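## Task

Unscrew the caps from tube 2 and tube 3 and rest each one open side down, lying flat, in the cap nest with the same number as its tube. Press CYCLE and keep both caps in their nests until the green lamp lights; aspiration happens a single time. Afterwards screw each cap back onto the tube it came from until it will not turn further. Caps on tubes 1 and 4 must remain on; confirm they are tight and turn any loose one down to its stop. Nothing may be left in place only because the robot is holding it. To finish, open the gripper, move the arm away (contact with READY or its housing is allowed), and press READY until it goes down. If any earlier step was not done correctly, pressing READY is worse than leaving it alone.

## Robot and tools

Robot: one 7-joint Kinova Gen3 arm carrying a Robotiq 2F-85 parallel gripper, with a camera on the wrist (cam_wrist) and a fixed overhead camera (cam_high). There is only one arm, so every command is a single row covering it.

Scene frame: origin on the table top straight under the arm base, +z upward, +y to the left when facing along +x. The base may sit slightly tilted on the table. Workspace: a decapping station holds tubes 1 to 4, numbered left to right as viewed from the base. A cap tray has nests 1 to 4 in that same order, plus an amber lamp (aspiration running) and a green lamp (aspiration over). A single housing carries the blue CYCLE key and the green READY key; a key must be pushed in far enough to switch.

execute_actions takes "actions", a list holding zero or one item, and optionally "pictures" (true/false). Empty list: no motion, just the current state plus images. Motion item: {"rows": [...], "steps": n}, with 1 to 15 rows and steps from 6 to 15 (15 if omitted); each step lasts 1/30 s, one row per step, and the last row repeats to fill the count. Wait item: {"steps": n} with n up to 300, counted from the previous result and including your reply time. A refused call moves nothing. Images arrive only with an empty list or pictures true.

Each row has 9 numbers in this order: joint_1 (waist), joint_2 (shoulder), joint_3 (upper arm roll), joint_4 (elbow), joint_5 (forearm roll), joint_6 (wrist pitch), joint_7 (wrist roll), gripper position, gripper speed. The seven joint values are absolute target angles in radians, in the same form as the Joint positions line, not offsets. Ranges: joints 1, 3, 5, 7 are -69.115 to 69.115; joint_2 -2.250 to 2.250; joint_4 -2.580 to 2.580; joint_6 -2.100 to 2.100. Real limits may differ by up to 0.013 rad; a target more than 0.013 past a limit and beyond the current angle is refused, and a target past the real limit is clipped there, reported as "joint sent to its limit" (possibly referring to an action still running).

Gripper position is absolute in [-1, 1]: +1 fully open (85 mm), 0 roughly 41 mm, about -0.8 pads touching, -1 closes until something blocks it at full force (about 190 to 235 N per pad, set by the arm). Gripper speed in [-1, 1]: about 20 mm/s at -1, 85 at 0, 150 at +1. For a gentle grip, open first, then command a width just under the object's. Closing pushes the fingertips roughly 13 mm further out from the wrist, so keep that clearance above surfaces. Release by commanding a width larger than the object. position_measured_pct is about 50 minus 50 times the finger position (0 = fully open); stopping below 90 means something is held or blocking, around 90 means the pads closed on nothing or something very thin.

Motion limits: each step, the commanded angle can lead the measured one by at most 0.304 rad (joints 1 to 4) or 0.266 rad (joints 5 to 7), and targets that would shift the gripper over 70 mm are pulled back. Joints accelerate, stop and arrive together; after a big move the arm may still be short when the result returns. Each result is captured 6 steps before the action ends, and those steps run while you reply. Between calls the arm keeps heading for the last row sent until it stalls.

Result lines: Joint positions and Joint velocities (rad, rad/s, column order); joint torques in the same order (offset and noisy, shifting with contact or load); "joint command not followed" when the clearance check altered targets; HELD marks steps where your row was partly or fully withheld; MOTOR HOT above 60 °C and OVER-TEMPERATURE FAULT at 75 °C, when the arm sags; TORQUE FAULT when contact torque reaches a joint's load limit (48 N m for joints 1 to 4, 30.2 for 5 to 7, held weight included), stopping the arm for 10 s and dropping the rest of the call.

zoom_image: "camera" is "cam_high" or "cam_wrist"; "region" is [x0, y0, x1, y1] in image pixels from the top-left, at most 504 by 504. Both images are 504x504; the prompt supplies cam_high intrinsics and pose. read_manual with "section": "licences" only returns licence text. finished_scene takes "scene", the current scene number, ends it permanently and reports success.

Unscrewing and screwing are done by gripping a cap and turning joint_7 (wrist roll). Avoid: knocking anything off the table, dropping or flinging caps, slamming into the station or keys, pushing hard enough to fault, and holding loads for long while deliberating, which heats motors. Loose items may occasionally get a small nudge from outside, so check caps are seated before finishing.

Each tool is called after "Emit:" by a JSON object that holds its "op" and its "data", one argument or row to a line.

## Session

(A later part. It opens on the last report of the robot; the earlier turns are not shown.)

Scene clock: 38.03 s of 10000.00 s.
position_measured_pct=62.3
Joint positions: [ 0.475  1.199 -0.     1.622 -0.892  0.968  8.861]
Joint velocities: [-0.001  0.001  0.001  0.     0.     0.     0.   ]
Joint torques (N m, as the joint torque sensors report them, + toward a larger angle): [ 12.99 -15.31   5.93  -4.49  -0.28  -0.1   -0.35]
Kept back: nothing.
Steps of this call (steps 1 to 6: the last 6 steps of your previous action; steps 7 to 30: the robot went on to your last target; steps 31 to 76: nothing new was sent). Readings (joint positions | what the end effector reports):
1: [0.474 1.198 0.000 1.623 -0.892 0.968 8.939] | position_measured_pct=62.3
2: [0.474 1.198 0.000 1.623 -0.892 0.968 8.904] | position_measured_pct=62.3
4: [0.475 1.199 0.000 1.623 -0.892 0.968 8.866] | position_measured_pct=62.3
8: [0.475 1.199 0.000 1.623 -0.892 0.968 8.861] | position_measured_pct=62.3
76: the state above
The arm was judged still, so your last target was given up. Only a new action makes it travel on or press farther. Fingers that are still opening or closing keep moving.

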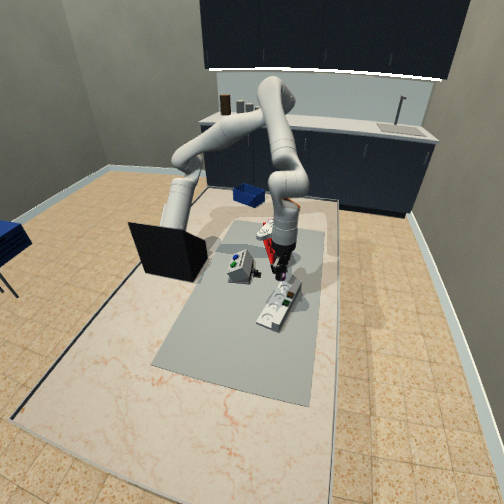

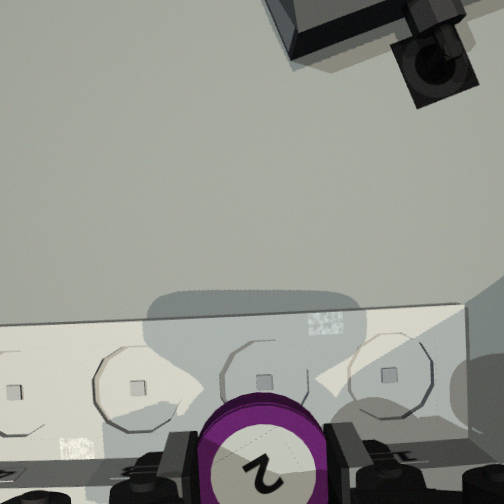

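Emit:
{"op": "zoom_image", "data": {
  "camera": "cam_wrist",
  "region": [80, 330, 200, 450]
}}

Emit:
{"op": "zoom_image", "data": {
  "camera": "cam_wrist",
  "region": [330, 320, 450, 440]
}}

Region (80, 330, 200, 450) of cam_wrist's 504x504 image, scaled by 4.200.

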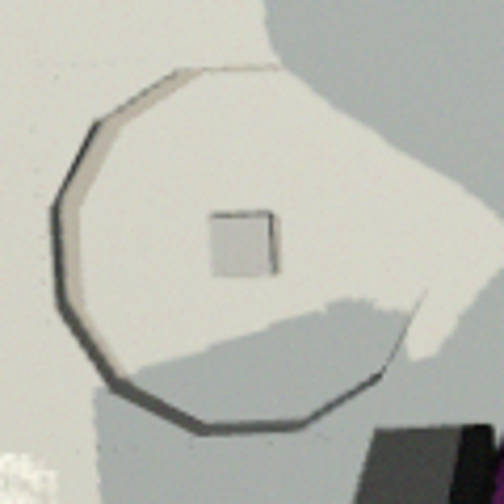

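Region (330, 320, 450, 440) of cam_wrist's 504x504 image, scaled by 4.200.

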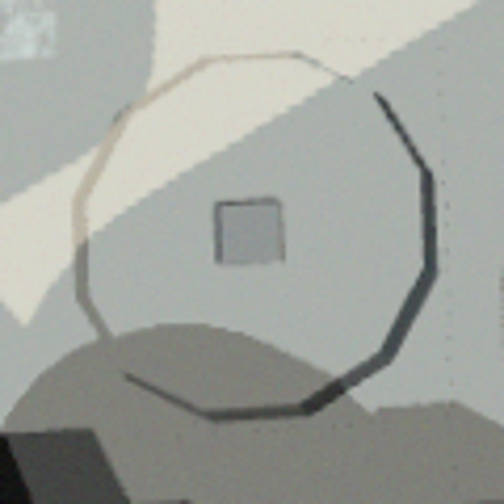

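Emit:
{"op": "execute_actions", "data": {
  "actions": [
    {"rows": [[0.358299,1.310312,0,1.633637,-1.06892,0.874929,8.98952,-1,0.2]], "steps": 15}
  ]
}}

Emit:
{"op": "execute_actions", "data": {
  "actions": [
    {"steps": 8}
  ],
  "pictures": true
}}

Scene clock: 46.20 s of 10000.00 s.
position_measured_pct=62.3
Joint positions: [ 0.364  1.305 -0.003  1.634 -1.065  0.878  8.987]
Joint velocities: [-0.063  0.063 -0.002  0.015 -0.187 -0.098  0.137]
Joint torques (N m, as the joint torque sensors report them, + toward a larger angle): [ 17.97 -20.03   8.63  -3.8   -0.17  -0.17  -0.43]
Steps of this call (steps 1 to 236: nothing new was sent; steps 237 to 245: the first 9 steps of this action). Readings (joint positions | what the end effector reports):
237: [0.473 1.201 0.000 1.622 -0.893 0.967 8.862] | position_measured_pct=62.3
238: [0.467 1.207 0.002 1.622 -0.900 0.963 8.868] | position_measured_pct=62.3
240: [0.437 1.235 0.003 1.625 -0.940 0.941 8.896] | position_measured_pct=62.3
244: [0.369 1.300 -0.002 1.633 -1.055 0.883 8.979] | position_measured_pct=62.3
245: the state above

Scene clock: 46.47 s of 10000.00 s.
position_measured_pct=62.3
Joint positions: [ 0.359  1.31  -0.     1.634 -1.069  0.875  8.99 ]
Joint velocities: [-0.007  0.006  0.    -0.    -0.001  0.     0.   ]
Joint torques (N m, as the joint torque sensors report them, + toward a larger angle): [ 13.66 -15.49   6.31  -2.96  -0.31  -0.19  -0.27]
Kept back: nothing.
Steps of this call (steps 1 to 6: the last 6 steps of your previous action; steps 7 to 8: the robot went on to your last target). Readings (joint positions | what the end effector reports):
1: [0.363 1.306 -0.002 1.634 -1.068 0.876 8.989] | position_measured_pct=62.3
2: [0.362 1.306 -0.001 1.634 -1.069 0.875 8.989] | position_measured_pct=62.3
4: [0.361 1.308 -0.000 1.634 -1.069 0.875 8.990] | position_measured_pct=62.3
8: the state above

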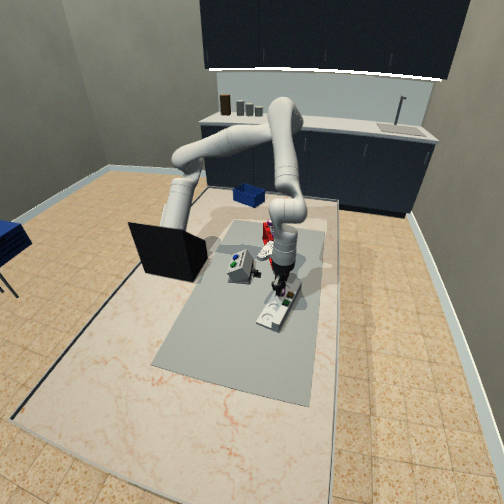

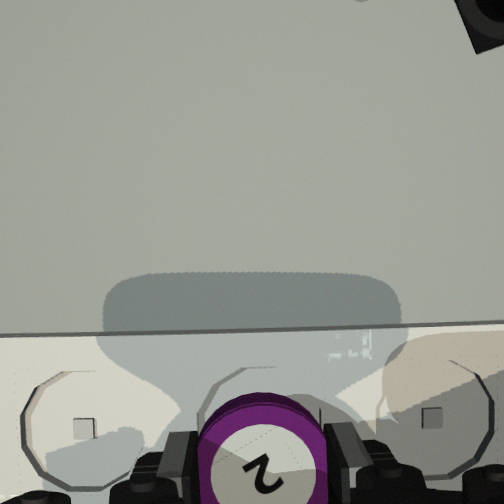

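Emit:
{"op": "zoom_image", "data": {
  "camera": "cam_wrist",
  "region": [0, 350, 168, 504]
}}

Emit:
{"op": "zoom_image", "data": {
  "camera": "cam_wrist",
  "region": [336, 350, 504, 504]
}}

Emit:
{"op": "zoom_image", "data": {
  "camera": "cam_wrist",
  "region": [180, 350, 348, 450]
}}

Region (0, 350, 168, 504) of cam_wrist's 504x504 image, scaled by 3.000; it fills the top 462 rows of this view, and the rest is white.

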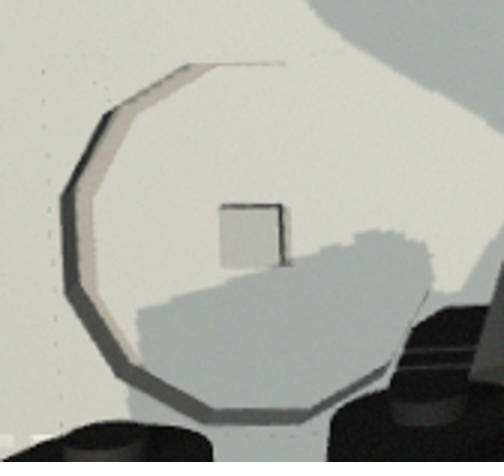

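Region (336, 350, 504, 504) of cam_wrist's 504x504 image, scaled by 3.000; it fills the top 462 rows of this view, and the rest is white.

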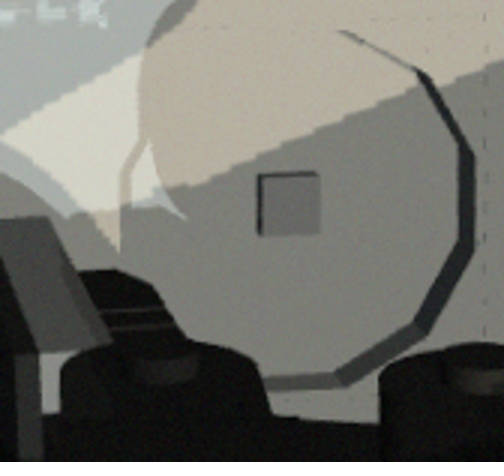

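Region (180, 350, 348, 450) of cam_wrist's 504x504 image, scaled by 3.000; it fills the top 300 rows of this view, and the rest is white.

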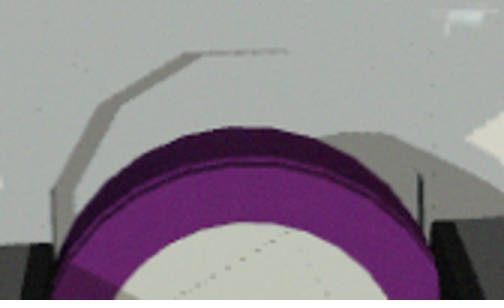

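Emit:
{"op": "execute_actions", "data": {
  "actions": [
    {"rows": [[0.326457,1.343724,0,1.630796,-1.121601,0.856171,9.02219,-1,0.2]], "steps": 15}
  ]
}}

Emit:
{"op": "execute_actions", "data": {
  "actions": [
    {"rows": [[0.325575,1.344645,0,1.630669,-1.123011,0.855676,9.02303,-1,0.2],[0.324693,1.345566,0,1.630542,-1.124421,0.855181,9.02387,-1,0.2],[0.323811,1.346487,0,1.630414,-1.125831,0.854686,9.02471,-1,0.2],[0.322929,1.347408,0,1.630287,-1.127241,0.854191,9.02555,-1,0.2],[0.322047,1.348329,0,1.630160,-1.128651,0.853696,9.02639,-1,0.2],[0.321165,1.349250,0,1.630033,-1.130061,0.853201,9.02723,-1,0.2],[0.320283,1.350171,0,1.629906,-1.131471,0.852706,9.02807,-1,0.2],[0.319401,1.351092,0,1.629778,-1.132881,0.852211,9.02891,-1,0.2],[0.318519,1.352013,0,1.629651,-1.134291,0.851716,9.02975,-1,0.2],[0.317637,1.352934,0,1.629524,-1.135701,0.851221,9.03059,-1,0.2]], "steps": 15}
  ]
}}

Scene clock: 50.77 s of 10000.00 s.
position_measured_pct=62.3
Joint positions: [ 0.328  1.343 -0.     1.631 -1.122  0.856  9.022]
Joint velocities: [-0.008  0.01   0.005 -0.001  0.002 -0.001 -0.   ]
Joint torques (N m, as the joint torque sensors report them, + toward a larger angle): [ 13.57 -15.16   6.2   -2.38  -0.3   -0.16  -0.32]
Steps of this call (steps 1 to 15: the robot went on to your last target; steps 16 to 120: nothing new was sent; steps 121 to 129: the first 9 steps of this action). Readings (joint positions | what the end effector reports):
121: [0.357 1.312 0.000 1.633 -1.070 0.874 8.990] | position_measured_pct=62.3
122: [0.351 1.318 0.001 1.632 -1.078 0.872 8.995] | position_measured_pct=62.3
124: [0.331 1.339 0.001 1.631 -1.109 0.860 9.015] | position_measured_pct=62.3
128: [0.328 1.342 -0.000 1.631 -1.122 0.856 9.022] | position_measured_pct=62.3
129: the state above

Scene clock: 51.27 s of 10000.00 s.
position_measured_pct=62.3
Joint positions: [ 0.319  1.351  0.     1.63  -1.133  0.852  9.029]
Joint velocities: [-0.026  0.027  0.    -0.005 -0.042 -0.015  0.025]
Joint torques (N m, as the joint torque sensors report them, + toward a larger angle): [ 13.94 -15.42   6.32  -2.43  -0.29  -0.18  -0.38]
Steps of this call (steps 1 to 6: the last 6 steps of your previous action; steps 7 to 15: the first 9 steps of this action). Readings (joint positions | what the end effector reports):
7: [0.326 1.344 0.000 1.631 -1.122 0.856 9.022] | position_measured_pct=62.3
8: [0.325 1.345 0.000 1.631 -1.123 0.856 9.023] | position_measured_pct=62.3
10: [0.324 1.347 0.000 1.630 -1.126 0.855 9.025] | position_measured_pct=62.3
14: [0.320 1.350 0.000 1.630 -1.131 0.853 9.028] | position_measured_pct=62.3
15: the state above

Emit:
{"op": "execute_actions", "data": {
  "actions": [
    {"rows": [[0.317049,1.353548,0,1.629439,-1.136641,0.850891,9.03115,-1,0.2],[0.316461,1.354162,0,1.629354,-1.137581,0.850561,9.03171,-1,0.2],[0.315873,1.354776,0,1.629270,-1.138521,0.850231,9.03227,-1,0.2],[0.315285,1.355390,0,1.629185,-1.139461,0.849901,9.03283,-1,0.2],[0.314697,1.356004,0,1.629100,-1.140401,0.849571,9.03339,-1,0.2],[0.314109,1.356618,0,1.629015,-1.141341,0.849241,9.03395,-1,0.2],[0.313521,1.357232,0,1.628930,-1.142281,0.848911,9.03451,-1,0.2],[0.312933,1.357846,0,1.628846,-1.143221,0.848581,9.03507,-1,0.2],[0.312345,1.358460,0,1.628761,-1.144161,0.848251,9.03563,-1,0.2],[0.311757,1.359074,0,1.628676,-1.145101,0.847921,9.03619,-1,0.2]], "steps": 15}
  ]
}}

Emit:
{"op": "execute_actions", "data": {
  "actions": [
    {"steps": 6}
  ],
  "pictures": true
}}

Scene clock: 52.00 s of 10000.00 s.
position_measured_pct=62.3
Joint positions: [ 0.317  1.352  0.003  1.631 -1.14   0.852  9.035]
Joint velocities: [-0.007  0.001  0.008  0.005 -0.019  0.001  0.017]
Joint torques (N m, as the joint torque sensors report them, + toward a larger angle): [ 9.87 -9.87  3.76 -4.63 -1.44 -2.36 -0.35]
Steps of this call (steps 1 to 6: the last 6 steps of your previous action; steps 7 to 13: the robot went on to your last target; steps 14 to 22: the first 9 steps of this action). Readings (joint positions | what the end effector reports):
14: [0.318 1.352 0.001 1.630 -1.136 0.852 9.031] | position_measured_pct=62.3
15: [0.318 1.352 0.001 1.630 -1.136 0.852 9.031] | position_measured_pct=62.3
17: [0.318 1.352 0.001 1.630 -1.137 0.852 9.032] | position_measured_pct=62.3
21: [0.317 1.352 0.002 1.631 -1.140 0.852 9.034] | position_measured_pct=62.3
22: the state above

Scene clock: 52.20 s of 10000.00 s.
position_measured_pct=62.3
Joint positions: [ 0.316  1.352  0.003  1.632 -1.142  0.852  9.036]
Joint velocities: [-0.    -0.001 -0.    -0.001 -0.001 -0.     0.   ]
Joint torques (N m, as the joint torque sensors report them, + toward a larger angle): [  9.65 -10.17   3.83  -5.02  -1.61  -2.52  -0.19]
Kept back: nothing.
Steps of this call (steps 1 to 6: the last 6 steps of your previous action). Readings (joint positions | what the end effector reports):
1: [0.316 1.352 0.003 1.631 -1.141 0.852 9.035] | position_measured_pct=62.3
2: [0.316 1.352 0.003 1.631 -1.142 0.852 9.036] | position_measured_pct=62.3
4: [0.316 1.352 0.003 1.632 -1.142 0.852 9.036] | position_measured_pct=62.3
6: the state above

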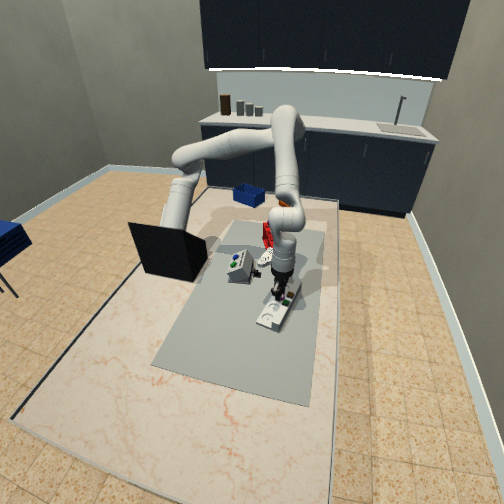

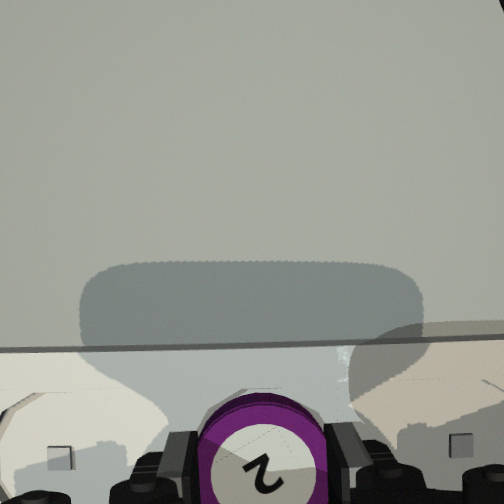

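Emit:
{"op": "zoom_image", "data": {
  "camera": "cam_wrist",
  "region": [170, 370, 350, 504]
}}

Emit:
{"op": "zoom_image", "data": {
  "camera": "cam_high",
  "region": [250, 260, 320, 330]
}}

Region (170, 370, 350, 504) of cam_wrist's 504x504 image, scaled by 2.800; it fills the top 375 rows of this view, and the rest is white.

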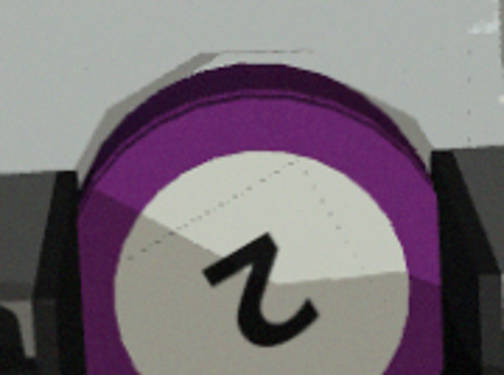

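Region (250, 260, 320, 330) of cam_high's 504x504 image, scaled by 7.200, with more detail than that image has.

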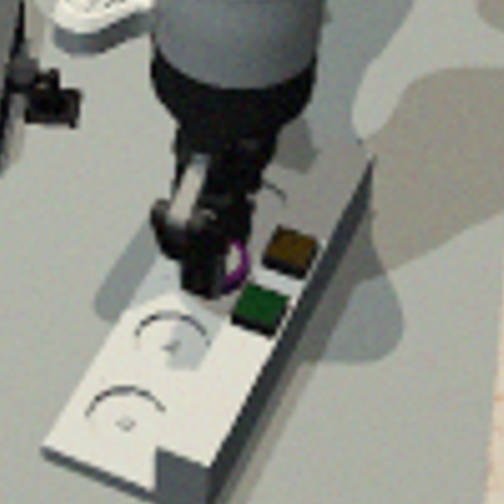

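Emit:
{"op": "execute_actions", "data": {
  "actions": [
    {"rows": [[0.3170,1.3530,0,1.6296,-1.1390,0.8510,9.0330,-1,0.2],[0.3177,1.3526,0,1.6296,-1.1368,0.8513,9.0315,-1,0.2],[0.318372,1.352166,0,1.629630,-1.134526,0.851634,9.02989,-1,0.2],[0.318372,1.352166,0,1.629630,-1.134526,0.851634,9.02989,-1,0.2],[0.318372,1.352166,0,1.629630,-1.134526,0.851634,9.02989,-1,0.2],[0.318372,1.352166,0,1.629630,-1.134526,0.851634,9.02989,-1,0.2],[0.318372,1.352166,0,1.629630,-1.134526,0.851634,9.02989,-1,0.2],[0.318372,1.352166,0,1.629630,-1.134526,0.851634,9.02989,0.05,0.0]], "steps": 15}
  ]
}}

Emit:
{"op": "execute_actions", "data": {
  "actions": [
    {"rows": [[0.318372,1.352166,0,1.629630,-1.134526,0.851634,9.02989,0.05,0.0],[0.318372,1.352166,0,1.629630,-1.134526,0.851634,9.02989,0.05,0.0],[0.3257,1.3445,0,1.6307,-1.1228,0.8558,9.0229,0.05,0.0],[0.3331,1.3368,0,1.6317,-1.1110,0.8599,9.0159,0.05,0.0],[0.3441,1.3253,0,1.6333,-1.0934,0.8661,9.0054,0.05,0.0],[0.3588,1.3100,0,1.6354,-1.0699,0.8743,8.9914,0.05,0.0]], "steps": 15}
  ],
  "pictures": true
}}

Scene clock: 54.97 s of 10000.00 s.
position_measured_pct=62.3
Joint positions: [ 0.319  1.352  0.     1.63  -1.134  0.852  9.03 ]
Joint velocities: [-0.004  0.004 -0.001 -0.002  0.    -0.002 -0.   ]
Joint torques (N m, as the joint torque sensors report them, + toward a larger angle): [ 13.56 -15.46   6.62  -2.59  -0.2   -0.33  -0.29]
Steps of this call (steps 1 to 15: the robot went on to your last target; steps 16 to 74: nothing new was sent; steps 75 to 83: the first 9 steps of this action). Readings (joint positions | what the end effector reports):
75: [0.318 1.351 0.003 1.632 -1.141 0.852 9.036] | position_measured_pct=62.3
76: [0.320 1.350 0.001 1.632 -1.138 0.852 9.034] | position_measured_pct=62.3
78: [0.320 1.350 0.001 1.631 -1.135 0.852 9.030] | position_measured_pct=62.3
82: [0.319 1.352 0.000 1.630 -1.134 0.852 9.030] | position_measured_pct=62.3
83: the state above

Scene clock: 55.47 s of 10000.00 s.
position_measured_pct=47.6
Joint positions: [ 0.357  1.312  0.002  1.634 -1.071  0.873  8.992]
Joint velocities: [ 0.009 -0.005  0.02  -0.002  0.077  0.019 -0.044]
Joint torques (N m, as the joint torque sensors report them, + toward a larger angle): [  9.84 -11.39   4.5   -2.04  -0.22  -0.24  -0.33]
Steps of this call (steps 1 to 6: the last 6 steps of your previous action; steps 7 to 15: the first 9 steps of this action). Readings (joint positions | what the end effector reports):
7: [0.318 1.352 0.000 1.630 -1.135 0.852 9.030] | position_measured_pct=48.0
8: [0.318 1.352 0.000 1.630 -1.135 0.852 9.030] | position_measured_pct=47.6
10: [0.325 1.346 -0.001 1.631 -1.127 0.855 9.025] | position_measured_pct=47.6
14: [0.355 1.314 0.000 1.634 -1.077 0.872 8.996] | position_measured_pct=47.6
15: the state above

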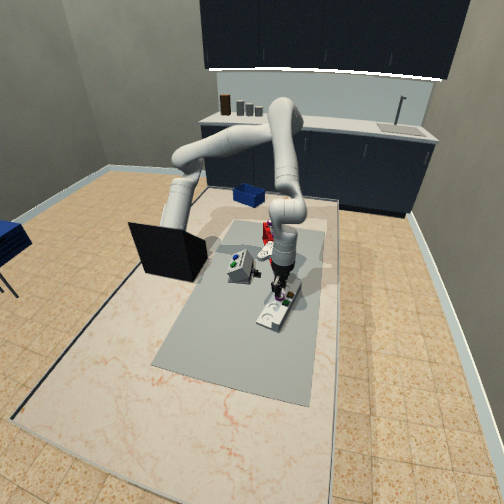

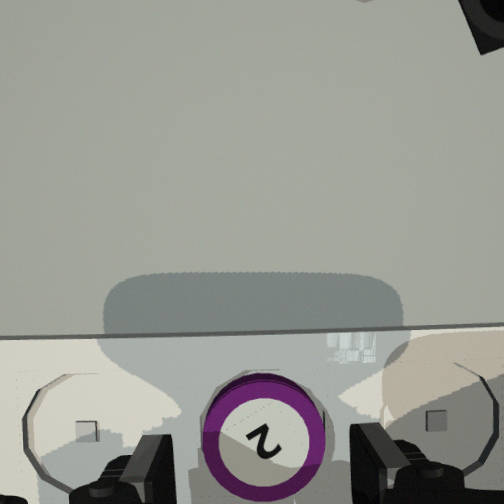

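Emit:
{"op": "execute_actions", "data": {
  "actions": [
    {"rows": [[0.344833,0.922277,0,1.900668,-1.085,0.895,8.60,0.1,0.0]], "steps": 15}
  ]
}}

Emit:
{"op": "execute_actions", "data": {
  "actions": [
    {"rows": [[0.163831,0.673860,0,2.095216,-1.110599,0.907167,7.815553,0.1,0.0]], "steps": 15}
  ]
}}

Emit:
{"op": "execute_actions", "data": {
  "actions": [
    {"steps": 22}
  ],
  "pictures": true
}}

Scene clock: 66.97 s of 10000.00 s.
position_measured_pct=45.2
Joint positions: [ 0.351  1.118  0.     1.775 -1.078  0.885  8.827]
Joint velocities: [-0.033 -1.031 -0.001  0.65  -0.044  0.051 -1.088]
Joint torques (N m, as the joint torque sensors report them, + toward a larger angle): [ 13.08 -13.74   6.32  -2.78  -0.16  -0.22  -0.27]
Steps of this call (steps 1 to 6: the last 6 steps of your previous action; steps 7 to 15: the robot went on to your last target; steps 16 to 336: nothing new was sent; steps 337 to 345: the first 9 steps of this action). Readings (joint positions | what the end effector reports):
337: [0.359 1.309 0.000 1.636 -1.070 0.874 8.991] | position_measured_pct=47.6
338: [0.358 1.302 0.000 1.642 -1.070 0.874 8.987] | position_measured_pct=47.2
340: [0.357 1.272 0.001 1.666 -1.071 0.876 8.963] | position_measured_pct=45.6
344: [0.352 1.152 0.000 1.754 -1.076 0.883 8.861] | position_measured_pct=45.2
345: the state above

Scene clock: 67.47 s of 10000.00 s.
position_measured_pct=45.2
Joint positions: [ 0.225  0.75  -0.001  2.036 -1.103  0.904  8.346]
Joint velocities: [-0.352 -0.44   0.002  0.378 -0.049  0.021 -1.215]
Joint torques (N m, as the joint torque sensors report them, + toward a larger angle): [12.94 -9.54  7.14 -4.06 -0.1  -0.92 -0.46]
Steps of this call (steps 1 to 6: the last 6 steps of your previous action; steps 7 to 15: the first 9 steps of this action). Readings (joint positions | what the end effector reports):
7: [0.345 0.937 -0.000 1.894 -1.085 0.895 8.610] | position_measured_pct=45.2
8: [0.340 0.918 0.001 1.906 -1.085 0.895 8.592] | position_measured_pct=45.2
10: [0.316 0.864 0.002 1.942 -1.089 0.896 8.541] | position_measured_pct=45.2
14: [0.238 0.766 -0.001 2.022 -1.101 0.904 8.386] | position_measured_pct=45.2
15: the state above

Scene clock: 68.20 s of 10000.00 s.
position_measured_pct=45.2
Joint positions: [ 0.164  0.674 -0.     2.095 -1.111  0.907  7.816]
Joint velocities: [-0.001 -0.002  0.    -0.     0.001  0.001  0.   ]
Joint torques (N m, as the joint torque sensors report them, + toward a larger angle): [ 10.58 -10.22   5.63  -2.89  -0.29  -0.15  -0.25]
Kept back: nothing.
Steps of this call (steps 1 to 6: the last 6 steps of your previous action; steps 7 to 22: the robot went on to your last target). Readings (joint positions | what the end effector reports):
1: [0.214 0.736 -0.001 2.048 -1.104 0.905 8.305] | position_measured_pct=45.2
2: [0.206 0.725 -0.001 2.057 -1.105 0.905 8.265] | position_measured_pct=45.2
4: [0.192 0.708 -0.001 2.071 -1.107 0.906 8.183] | position_measured_pct=45.2
8: [0.176 0.689 -0.000 2.085 -1.109 0.907 8.021] | position_measured_pct=45.2
22: the state above

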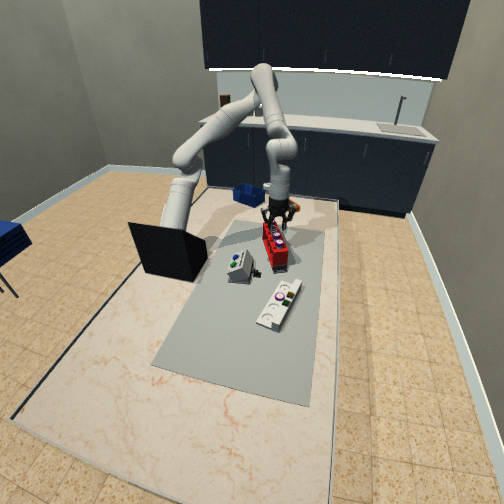

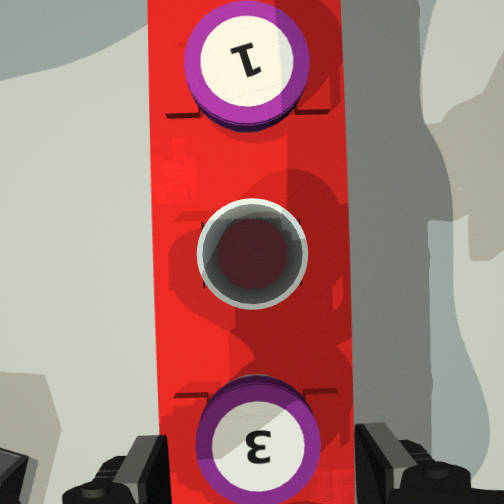

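Emit:
{"op": "zoom_image", "data": {
  "camera": "cam_wrist",
  "region": [180, 370, 340, 504]
}}

Region (180, 370, 340, 504) of cam_wrist's 504x504 image, scaled by 3.150; it fills the top 422 rows of this view, and the rest is white.

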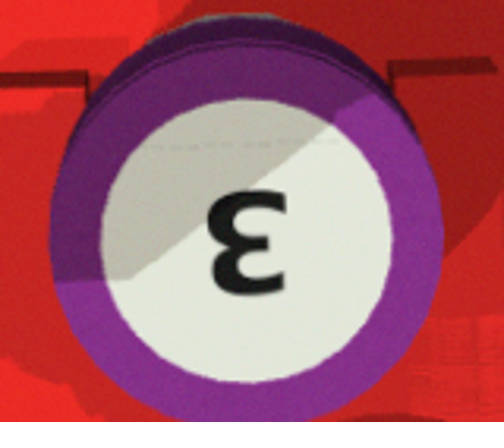

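Emit:
{"op": "execute_actions", "data": {
  "actions": [
    {"rows": [[0.119236,0.714598,0,2.111480,-1.189880,0.870165,7.872386,0.1,0.2]], "steps": 15}
  ]
}}

Emit:
{"op": "execute_actions", "data": {
  "actions": [
    {"rows": [[0.119236,0.714598,0,2.111480,-1.189880,0.870165,7.872386,-1,0.2]], "steps": 15}
  ]
}}

Scene clock: 69.80 s of 10000.00 s.
position_measured_pct=45.2
Joint positions: [ 0.121  0.713 -0.     2.111 -1.19   0.87   7.872]
Joint velocities: [-0.016  0.016  0.004  0.004  0.002 -0.003 -0.   ]
Joint torques (N m, as the joint torque sensors report them, + toward a larger angle): [ 10.76 -10.36   5.69  -2.44  -0.19  -0.15  -0.28]
Steps of this call (steps 1 to 15: the robot went on to your last target; steps 16 to 39: nothing new was sent; steps 40 to 48: the first 9 steps of this action). Readings (joint positions | what the end effector reports):
40: [0.162 0.675 0.000 2.096 -1.112 0.906 7.817] | position_measured_pct=45.2
41: [0.155 0.681 0.001 2.097 -1.121 0.902 7.823] | position_measured_pct=45.2
43: [0.130 0.705 0.001 2.106 -1.162 0.883 7.853] | position_measured_pct=45.2
47: [0.122 0.712 -0.000 2.111 -1.190 0.870 7.872] | position_measured_pct=45.2
48: the state above

Scene clock: 70.30 s of 10000.00 s.
position_measured_pct=62.3
Joint positions: [ 0.12   0.713  0.001  2.112 -1.189  0.871  7.872]
Joint velocities: [ 0.001 -0.004 -0.003  0.    -0.002 -0.005 -0.   ]
Joint torques (N m, as the joint torque sensors report them, + toward a larger angle): [ 9.83 -9.43  4.67 -2.62 -0.8  -0.67 -0.36]
Steps of this call (steps 1 to 6: the last 6 steps of your previous action; steps 7 to 15: the first 9 steps of this action). Readings (joint positions | what the end effector reports):
7: [0.119 0.714 -0.000 2.111 -1.190 0.870 7.872] | position_measured_pct=45.2
8: [0.119 0.714 -0.000 2.111 -1.190 0.870 7.872] | position_measured_pct=45.6
10: [0.119 0.715 -0.000 2.111 -1.190 0.870 7.872] | position_measured_pct=50.4
14: [0.120 0.713 0.001 2.112 -1.189 0.871 7.872] | position_measured_pct=61.1
15: the state above

Emit:
{"op": "execute_actions", "data": {
  "actions": [
    {"rows": [[0.121131,0.712869,0,2.110945,-1.186539,0.871597,8.42,-1,0.2]], "steps": 15}
  ]
}}

Emit:
{"op": "execute_actions", "data": {
  "actions": [
    {"rows": [[0.125869,0.708547,0,2.109608,-1.178187,0.875177,13.0,-1,0.2]], "steps": 15}
  ]
}}

Scene clock: 71.53 s of 10000.00 s.
position_measured_pct=62.3
Joint positions: [ 0.121  0.713  0.     2.112 -1.187  0.871  8.134]
Joint velocities: [0.001 0.    0.001 0.    0.006 0.    1.215]
Joint torques (N m, as the joint torque sensors report them, + toward a larger angle): [ 10.65 -10.77   5.38  -2.72  -0.24  -0.11  -0.46]
Steps of this call (steps 1 to 6: the last 6 steps of your previous action; steps 7 to 15: the robot went on to your last target; steps 16 to 28: nothing new was sent; steps 29 to 37: the first 9 steps of this action). Readings (joint positions | what the end effector reports):
29: [0.120 0.713 0.001 2.112 -1.189 0.871 7.874] | position_measured_pct=62.3
30: [0.120 0.713 0.001 2.112 -1.189 0.871 7.883] | position_measured_pct=62.3
32: [0.121 0.713 0.000 2.112 -1.188 0.871 7.934] | position_measured_pct=62.3
36: [0.121 0.713 0.000 2.112 -1.187 0.871 8.094] | position_measured_pct=62.3
37: the state above

Scene clock: 72.03 s of 10000.00 s.
position_measured_pct=62.3
Joint positions: [ 0.123  0.712 -0.001  2.11  -1.181  0.872  8.716]
Joint velocities: [ 0.003  0.001 -0.002 -0.004  0.012  0.003  1.215]
Joint torques (N m, as the joint torque sensors report them, + toward a larger angle): [ 12.92 -13.22   6.76  -1.87   0.15   1.01  -0.24]
Steps of this call (steps 1 to 6: the last 6 steps of your previous action; steps 7 to 15: the first 9 steps of this action). Readings (joint positions | what the end effector reports):
7: [0.121 0.713 0.000 2.111 -1.186 0.871 8.402] | position_measured_pct=62.3
8: [0.121 0.713 0.000 2.111 -1.186 0.872 8.434] | position_measured_pct=62.3
10: [0.122 0.712 -0.000 2.111 -1.184 0.872 8.512] | position_measured_pct=62.3
14: [0.123 0.712 -0.001 2.110 -1.182 0.872 8.675] | position_measured_pct=62.3
15: the state above

Emit:
{"op": "execute_actions", "data": {
  "actions": [
    {"rows": [[0.121889,0.712177,0,2.110731,-1.185203,0.872170,13.0,-1,0.2]], "steps": 15}
  ]
}}

Emit:
{"op": "execute_actions", "data": {
  "actions": [
    {"rows": [[0.122458,0.711658,0,2.110571,-1.184200,0.872600,13.0,-1,0.2]], "steps": 15}
  ]
}}

Scene clock: 72.80 s of 10000.00 s.
position_measured_pct=62.3
Joint positions: [ 0.123  0.712  0.     2.111 -1.183  0.873  9.65 ]
Joint velocities: [-0.001  0.001  0.002  0.005 -0.011 -0.004  1.218]
Joint torques (N m, as the joint torque sensors report them, + toward a larger angle): [ 10.53 -10.91   5.19  -2.56  -0.39   0.08  -0.31]
Steps of this call (steps 1 to 6: the last 6 steps of your previous action; steps 7 to 14: the robot went on to your last target; steps 15 to 23: the first 9 steps of this action). Readings (joint positions | what the end effector reports):
15: [0.123 0.712 -0.001 2.109 -1.180 0.873 9.325] | position_measured_pct=62.3
16: [0.123 0.712 -0.001 2.109 -1.180 0.873 9.366] | position_measured_pct=62.3
18: [0.123 0.712 -0.001 2.109 -1.180 0.873 9.447] | position_measured_pct=62.3
22: [0.123 0.712 0.000 2.111 -1.183 0.873 9.610] | position_measured_pct=62.3
23: the state above

Scene clock: 73.30 s of 10000.00 s.
position_measured_pct=62.3
Joint positions: [ 0.123  0.711  0.001  2.111 -1.184  0.873 10.26 ]
Joint velocities: [ 0.001 -0.001  0.001 -0.     0.002  0.001  1.218]
Joint torques (N m, as the joint torque sensors report them, + toward a larger angle): [ 10.21 -10.29   5.12  -2.93  -0.59  -0.26  -0.1 ]
Steps of this call (steps 1 to 6: the last 6 steps of your previous action; steps 7 to 15: the first 9 steps of this action). Readings (joint positions | what the end effector reports):
7: [0.123 0.712 0.001 2.111 -1.184 0.872 9.935] | position_measured_pct=62.3
8: [0.123 0.712 0.001 2.111 -1.184 0.872 9.976] | position_measured_pct=62.3
10: [0.123 0.712 0.001 2.111 -1.184 0.872 10.057] | position_measured_pct=62.3
14: [0.123 0.711 0.001 2.111 -1.184 0.872 10.220] | position_measured_pct=62.3
15: the state above

Emit:
{"op": "execute_actions", "data": {
  "actions": [
    {"rows": [[0.123405,0.710794,0,2.110303,-1.182530,0.873315,13.0,-1,0.2]], "steps": 15}
  ]
}}

Emit:
{"op": "execute_actions", "data": {
  "actions": [
    {"rows": [[0.124163,0.710103,0,2.110089,-1.181193,0.873888,13.0,-1,0.2]], "steps": 15}
  ]
}}

Emit:
{"op": "execute_actions", "data": {
  "actions": [
    {"rows": [[0.124921,0.709411,0,2.109875,-1.179857,0.874461,13.0,-1,0.2]], "steps": 15}
  ]
}}

Scene clock: 73.90 s of 10000.00 s.
position_measured_pct=62.3
Joint positions: [ 0.124  0.711  0.001  2.111 -1.182  0.873 10.992]
Joint velocities: [ 0.002 -0.003 -0.    -0.003  0.003  0.002  1.219]
Joint torques (N m, as the joint torque sensors report them, + toward a larger angle): [ 10.34 -10.4    5.25  -2.81  -0.55  -0.53  -0.35]
Steps of this call (steps 1 to 6: the last 6 steps of your previous action; steps 7 to 9: the robot went on to your last target; steps 10 to 18: the first 9 steps of this action). Readings (joint positions | what the end effector reports):
10: [0.123 0.711 0.001 2.111 -1.184 0.873 10.667] | position_measured_pct=62.3
11: [0.123 0.711 0.001 2.111 -1.183 0.873 10.708] | position_measured_pct=62.3
13: [0.124 0.711 0.001 2.111 -1.183 0.873 10.789] | position_measured_pct=62.3
17: [0.124 0.711 0.001 2.111 -1.183 0.873 10.952] | position_measured_pct=62.3
18: the state above

Scene clock: 74.40 s of 10000.00 s.
position_measured_pct=62.3
Joint positions: [ 0.124  0.71   0.001  2.11  -1.181  0.874 11.602]
Joint velocities: [ 0.001 -0.001  0.001  0.001  0.002  0.002  1.218]
Joint torques (N m, as the joint torque sensors report them, + toward a larger angle): [ 10.41 -10.57   5.24  -2.68  -0.41  -0.28  -0.29]
Steps of this call (steps 1 to 6: the last 6 steps of your previous action; steps 7 to 15: the first 9 steps of this action). Readings (joint positions | what the end effector reports):
7: [0.124 0.710 0.001 2.111 -1.182 0.873 11.277] | position_measured_pct=62.3
8: [0.124 0.710 0.001 2.111 -1.182 0.873 11.318] | position_measured_pct=62.3
10: [0.124 0.710 0.001 2.111 -1.182 0.873 11.399] | position_measured_pct=62.3
14: [0.124 0.710 0.001 2.111 -1.181 0.874 11.562] | position_measured_pct=62.3
15: the state above

Scene clock: 74.90 s of 10000.00 s.
position_measured_pct=62.3
Joint positions: [ 0.125  0.709  0.     2.11  -1.18   0.874 12.212]
Joint velocities: [ 0.    -0.001 -0.    -0.     0.002  0.     1.219]
Joint torques (N m, as the joint torque sensors report them, + toward a larger angle): [ 10.75 -10.68   5.58  -2.65  -0.43  -0.16  -0.43]
Steps of this call (steps 1 to 6: the last 6 steps of your previous action; steps 7 to 15: the first 9 steps of this action). Readings (joint positions | what the end effector reports):
7: [0.125 0.710 0.001 2.110 -1.181 0.874 11.887] | position_measured_pct=62.3
8: [0.125 0.710 0.001 2.110 -1.181 0.874 11.928] | position_measured_pct=62.3
10: [0.125 0.710 0.001 2.110 -1.181 0.874 12.009] | position_measured_pct=62.3
14: [0.125 0.710 0.000 2.110 -1.180 0.874 12.172] | position_measured_pct=62.3
15: the state above

Emit:
{"op": "execute_actions", "data": {
  "actions": [
    {"rows": [[0.125490,0.708892,0,2.109715,-1.178855,0.874891,13.5,-1,0.2]], "steps": 15}
  ]
}}

Emit:
{"op": "execute_actions", "data": {
  "actions": [
    {"rows": [[0.126058,0.708374,0,2.109554,-1.177852,0.875320,13.5,-1,0.2]], "steps": 15}
  ]
}}

Emit:
{"op": "execute_actions", "data": {
  "actions": [
    {"rows": [[0.126816,0.707682,0,2.109340,-1.176516,0.875893,13.5,-1,0.2],[0.127574,0.706990,0,2.109126,-1.175180,0.876466,13.5,-1,0.2],[0.128332,0.706299,0,2.108912,-1.173843,0.877039,13.5,-1,0.2],[0.129090,0.705607,0,2.108698,-1.172507,0.877611,13.5,-1,0.2],[0.129848,0.704916,0,2.108484,-1.171170,0.878184,13.5,-1,0.2],[0.130606,0.704224,0,2.108270,-1.169834,0.878757,13.5,-1,0.2]], "steps": 15}
  ]
}}

Scene clock: 75.63 s of 10000.00 s.
position_measured_pct=62.3
Joint positions: [ 0.126  0.709  0.     2.11  -1.179  0.875 13.107]
Joint velocities: [ 0.002 -0.002 -0.     0.001  0.002  0.001  1.219]
Joint torques (N m, as the joint torque sensors report them, + toward a larger angle): [ 10.54 -10.22   5.29  -2.52  -0.55  -0.26  -0.1 ]
Steps of this call (steps 1 to 6: the last 6 steps of your previous action; steps 7 to 13: the robot went on to your last target; steps 14 to 22: the first 9 steps of this action). Readings (joint positions | what the end effector reports):
14: [0.125 0.709 0.001 2.110 -1.180 0.874 12.782] | position_measured_pct=62.3
15: [0.125 0.709 0.001 2.110 -1.179 0.874 12.822] | position_measured_pct=62.3
17: [0.126 0.709 0.000 2.110 -1.179 0.875 12.904] | position_measured_pct=62.3
21: [0.126 0.709 0.000 2.110 -1.179 0.875 13.066] | position_measured_pct=62.3
22: the state above

Scene clock: 76.13 s of 10000.00 s.
position_measured_pct=62.3
Joint positions: [ 0.126  0.708  0.     2.11  -1.178  0.875 13.5  ]
Joint velocities: [ 0.     0.001  0.    -0.002 -0.    -0.    -0.001]
Joint torques (N m, as the joint torque sensors report them, + toward a larger angle): [ 10.64 -10.54   5.48  -2.58  -0.45  -0.1   -0.32]
Steps of this call (steps 1 to 6: the last 6 steps of your previous action; steps 7 to 15: the first 9 steps of this action). Readings (joint positions | what the end effector reports):
7: [0.126 0.709 0.000 2.110 -1.178 0.875 13.392] | position_measured_pct=62.3
8: [0.126 0.709 0.000 2.110 -1.178 0.875 13.432] | position_measured_pct=62.3
10: [0.126 0.708 0.000 2.110 -1.178 0.875 13.486] | position_measured_pct=62.3
14: [0.126 0.708 0.000 2.110 -1.178 0.875 13.500] | position_measured_pct=62.3
15: the state above

Scene clock: 76.63 s of 10000.00 s.
position_measured_pct=62.3
Joint positions: [ 0.13   0.704  0.     2.108 -1.17   0.879 13.5  ]
Joint velocities: [ 0.002 -0.001 -0.001 -0.002  0.001  0.001 -0.001]
Joint torques (N m, as the joint torque sensors report them, + toward a larger angle): [ 10.8  -10.76   5.66  -2.45  -0.3   -0.1   -0.29]
Steps of this call (steps 1 to 6: the last 6 steps of your previous action; steps 7 to 15: the first 9 steps of this action). Readings (joint positions | what the end effector reports):
7: [0.127 0.708 0.000 2.110 -1.177 0.875 13.500] | position_measured_pct=62.3
8: [0.127 0.707 0.000 2.109 -1.176 0.876 13.500] | position_measured_pct=62.3
10: [0.129 0.706 0.000 2.109 -1.174 0.877 13.500] | position_measured_pct=62.3
14: [0.130 0.704 0.000 2.108 -1.170 0.879 13.500] | position_measured_pct=62.3
15: the state above

Emit:
{"op": "execute_actions", "data": {
  "actions": [
    {"rows": [[0.1925,0.6496,0,2.0854,-1.0650,0.9328,13.5,-1,0.2]], "steps": 11}
  ]
}}

Emit:
{"op": "execute_actions", "data": {
  "actions": [
    {"rows": [[0.344833,0.922277,0,1.900668,-1.02,0.925,12.95,-1,0.2]], "steps": 15}
  ]
}}

Emit:
{"op": "execute_actions", "data": {
  "actions": [
    {"rows": [[0.437789,1.396720,0,1.554449,-1.002522,0.884441,12.149313,-1,0.2]], "steps": 15}
  ]
}}

Emit:
{"op": "execute_actions", "data": {
  "actions": [
    {"steps": 18}
  ],
  "pictures": true
}}

Scene clock: 81.33 s of 10000.00 s.
position_measured_pct=62.3
Joint positions: [ 0.18   0.661  0.     2.091 -1.092  0.919 13.5  ]
Joint velocities: [ 0.272 -0.253  0.044 -0.145  0.634  0.312  0.   ]
Joint torques (N m, as the joint torque sensors report them, + toward a larger angle): [ 7.46 -5.9   3.81 -1.01  0.01 -0.28 -0.27]
Steps of this call (steps 1 to 6: the last 6 steps of your previous action; steps 7 to 15: the robot went on to your last target; steps 16 to 136: nothing new was sent; steps 137 to 141: the first 5 steps of this action). Readings (joint positions | what the end effector reports):
137: [0.132 0.703 -0.000 2.108 -1.168 0.880 13.500] | position_measured_pct=62.3
138: [0.139 0.697 -0.001 2.106 -1.160 0.884 13.500] | position_measured_pct=62.3
140: [0.168 0.672 -0.002 2.097 -1.116 0.907 13.500] | position_measured_pct=62.3
141: the state above

Scene clock: 81.83 s of 10000.00 s.
position_measured_pct=62.3
Joint positions: [ 0.285  0.817  0.     1.974 -1.038  0.928 13.306]
Joint velocities: [ 0.338  0.592  0.013 -0.451  0.112 -0.027 -1.214]
Joint torques (N m, as the joint torque sensors report them, + toward a larger angle): [ 10.   -13.28   4.88  -2.93  -0.56   0.04  -0.18]
Steps of this call (steps 1 to 6: the last 6 steps of your previous action; steps 7 to 15: the first 9 steps of this action). Readings (joint positions | what the end effector reports):
7: [0.192 0.652 -0.000 2.085 -1.065 0.933 13.499] | position_measured_pct=62.3
8: [0.196 0.659 -0.001 2.081 -1.064 0.933 13.495] | position_measured_pct=62.3
10: [0.213 0.689 -0.001 2.062 -1.060 0.933 13.469] | position_measured_pct=62.3
14: [0.273 0.796 -0.000 1.990 -1.042 0.929 13.347] | position_measured_pct=62.3
15: the state above

Scene clock: 82.33 s of 10000.00 s.
position_measured_pct=62.3
Joint positions: [ 0.395  1.125  0.     1.725 -1.011  0.904 12.805]
Joint velocities: [ 0.164  0.987  0.003 -0.683  0.029 -0.084 -0.871]
Joint torques (N m, as the joint torque sensors report them, + toward a larger angle): [ 12.55 -12.88   5.82  -2.44   0.07   0.01  -0.4 ]
Steps of this call (steps 1 to 6: the last 6 steps of your previous action; steps 7 to 15: the first 9 steps of this action). Readings (joint positions | what the end effector reports):
7: [0.335 0.905 -0.000 1.911 -1.023 0.926 13.022] | position_measured_pct=62.3
8: [0.343 0.921 -0.001 1.900 -1.021 0.925 12.988] | position_measured_pct=62.3
10: [0.360 0.968 -0.001 1.862 -1.017 0.922 12.940] | position_measured_pct=62.3
14: [0.389 1.092 0.000 1.749 -1.012 0.907 12.834] | position_measured_pct=62.3
15: the state above

Scene clock: 82.93 s of 10000.00 s.
position_measured_pct=62.3
Joint positions: [ 0.437  1.394  0.     1.555 -1.002  0.884 12.153]
Joint velocities: [ 0.003  0.02   0.001 -0.013  0.001 -0.002 -0.18 ]
Joint torques (N m, as the joint torque sensors report them, + toward a larger angle): [ 12.74 -17.8    5.87  -3.56  -0.42  -0.13  -0.26]
Kept back: nothing.
Steps of this call (steps 1 to 6: the last 6 steps of your previous action; steps 7 to 18: the robot went on to your last target). Readings (joint positions | what the end effector reports):
1: [0.400 1.158 0.000 1.703 -1.010 0.902 12.775] | position_measured_pct=62.3
2: [0.405 1.191 0.000 1.682 -1.009 0.899 12.743] | position_measured_pct=62.3
4: [0.415 1.254 0.000 1.642 -1.007 0.894 12.666] | position_measured_pct=62.3
8: [0.428 1.332 0.001 1.593 -1.004 0.888 12.503] | position_measured_pct=62.3
18: the state above

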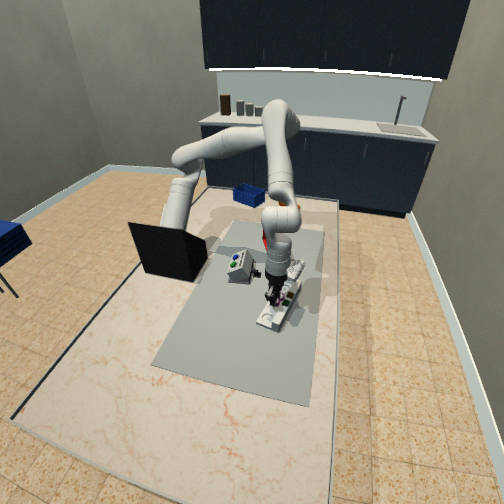

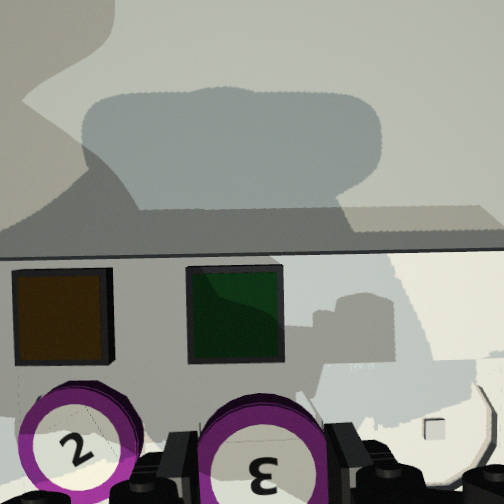

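Emit:
{"op": "execute_actions", "data": {
  "actions": []
}}

Scene clock: 83.13 s of 10000.00 s.
position_measured_pct=62.3
Joint positions: [ 0.438  1.396  0.     1.555 -1.003  0.884 12.149]
Joint velocities: [-0.     0.004  0.    -0.002  0.001 -0.    -0.   ]
Joint torques (N m, as the joint torque sensors report them, + toward a larger angle): [ 13.19 -16.54   6.2   -3.5   -0.36  -0.19  -0.24]
Kept back: nothing.
Steps of this call (steps 1 to 6: the robot went on to your last target). Readings (joint positions | what the end effector reports):
1: [0.437 1.395 0.000 1.555 -1.002 0.884 12.150] | position_measured_pct=62.3
2: [0.438 1.395 0.000 1.555 -1.003 0.884 12.149] | position_measured_pct=62.3
4: [0.438 1.396 0.000 1.555 -1.003 0.884 12.149] | position_measured_pct=62.3
6: the state above

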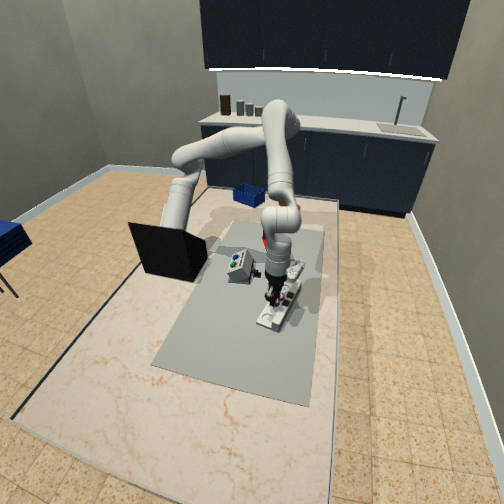

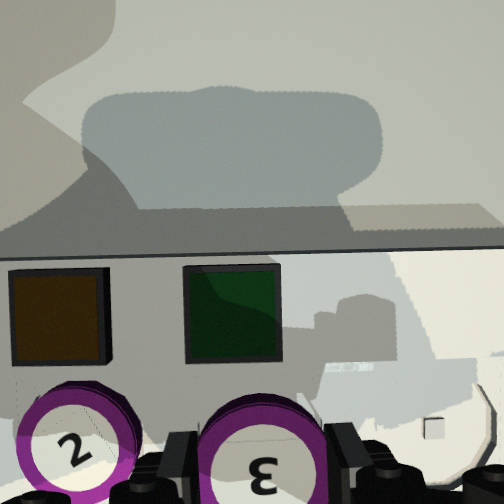

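Emit:
{"op": "zoom_image", "data": {
  "camera": "cam_wrist",
  "region": [336, 350, 504, 504]
}}

Emit:
{"op": "zoom_image", "data": {
  "camera": "cam_wrist",
  "region": [0, 350, 168, 504]
}}

Emit:
{"op": "zoom_image", "data": {
  "camera": "cam_wrist",
  "region": [170, 370, 350, 504]
}}

Region (336, 350, 504, 504) of cam_wrist's 504x504 image, scaled by 3.000; it fills the top 462 rows of this view, and the rest is white.

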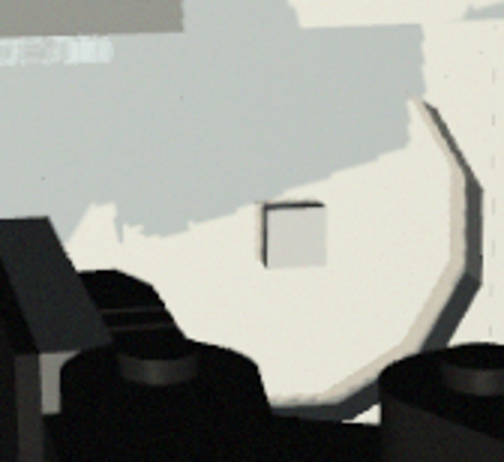

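Region (0, 350, 168, 504) of cam_wrist's 504x504 image, scaled by 3.000; it fills the top 462 rows of this view, and the rest is white.

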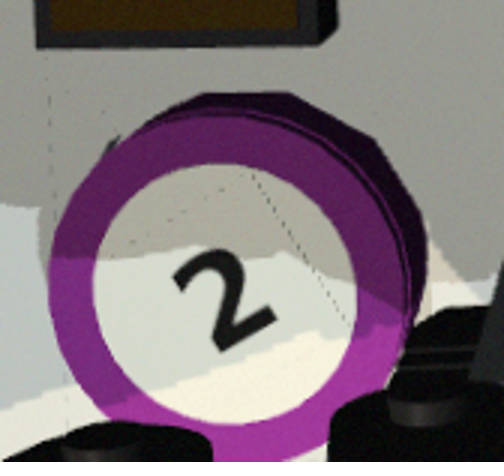

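Region (170, 370, 350, 504) of cam_wrist's 504x504 image, scaled by 2.800; it fills the top 375 rows of this view, and the rest is white.

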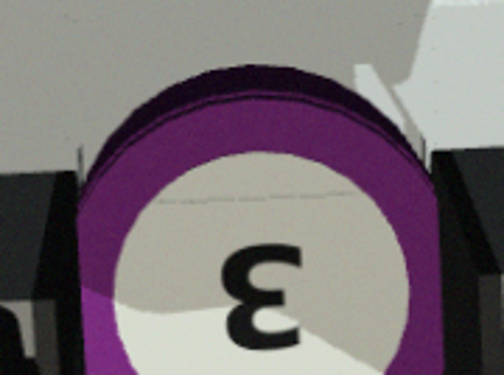

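Emit:
{"op": "execute_actions", "data": {
  "actions": [
    {"rows": [[0.438741,1.395484,0,1.560937,-1.005594,0.882018,12.1493,-1,0.2]], "steps": 12}
  ]
}}

Emit:
{"op": "execute_actions", "data": {
  "actions": [
    {"steps": 8}
  ],
  "pictures": true
}}

Scene clock: 87.53 s of 10000.00 s.
position_measured_pct=62.3
Joint positions: [ 0.439  1.396  0.     1.561 -1.006  0.882 12.149]
Joint velocities: [-0.001 -0.001 -0.001  0.002 -0.001 -0.    -0.   ]
Joint torques (N m, as the joint torque sensors report them, + toward a larger angle): [ 13.3  -16.54   6.19  -3.4   -0.49  -0.24  -0.34]
Steps of this call (steps 1 to 30: the robot went on to your last target; steps 31 to 126: nothing new was sent; steps 127 to 132: the first 6 steps of this action). Readings (joint positions | what the end effector reports):
127: [0.438 1.396 -0.000 1.555 -1.003 0.884 12.149] | position_measured_pct=62.3
128: [0.439 1.395 -0.000 1.559 -1.005 0.883 12.149] | position_measured_pct=62.3
130: [0.439 1.396 0.000 1.561 -1.005 0.882 12.149] | position_measured_pct=62.3
132: the state above

Scene clock: 87.80 s of 10000.00 s.
position_measured_pct=62.3
Joint positions: [ 0.439  1.395  0.     1.561 -1.006  0.882 12.149]
Joint velocities: [ 0.     0.    -0.     0.001 -0.001  0.001 -0.   ]
Joint torques (N m, as the joint torque sensors report them, + toward a larger angle): [ 13.26 -16.39   6.13  -3.43  -0.33  -0.28  -0.22]
Kept back: nothing.
Steps of this call (steps 1 to 6: the last 6 steps of your previous action; steps 7 to 8: the robot went on to your last target). Readings (joint positions | what the end effector reports):
1: [0.439 1.396 0.000 1.561 -1.006 0.882 12.149] | position_measured_pct=62.3
2: [0.439 1.396 0.000 1.561 -1.006 0.882 12.149] | position_measured_pct=62.3
4: [0.439 1.396 0.000 1.561 -1.006 0.882 12.149] | position_measured_pct=62.3
8: the state above

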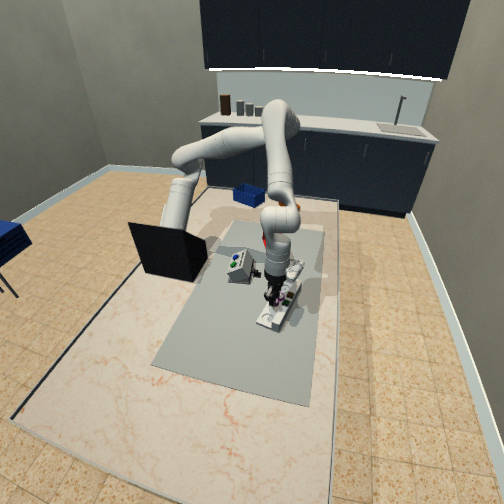

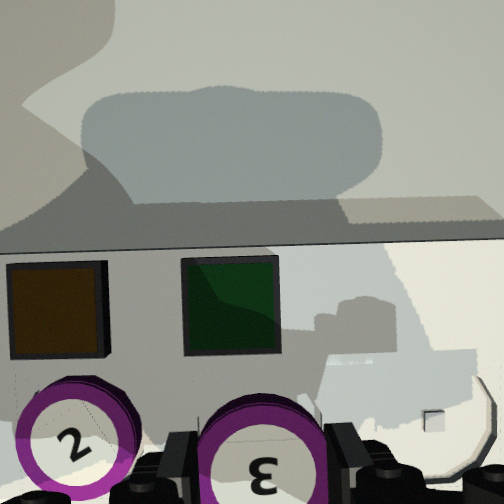

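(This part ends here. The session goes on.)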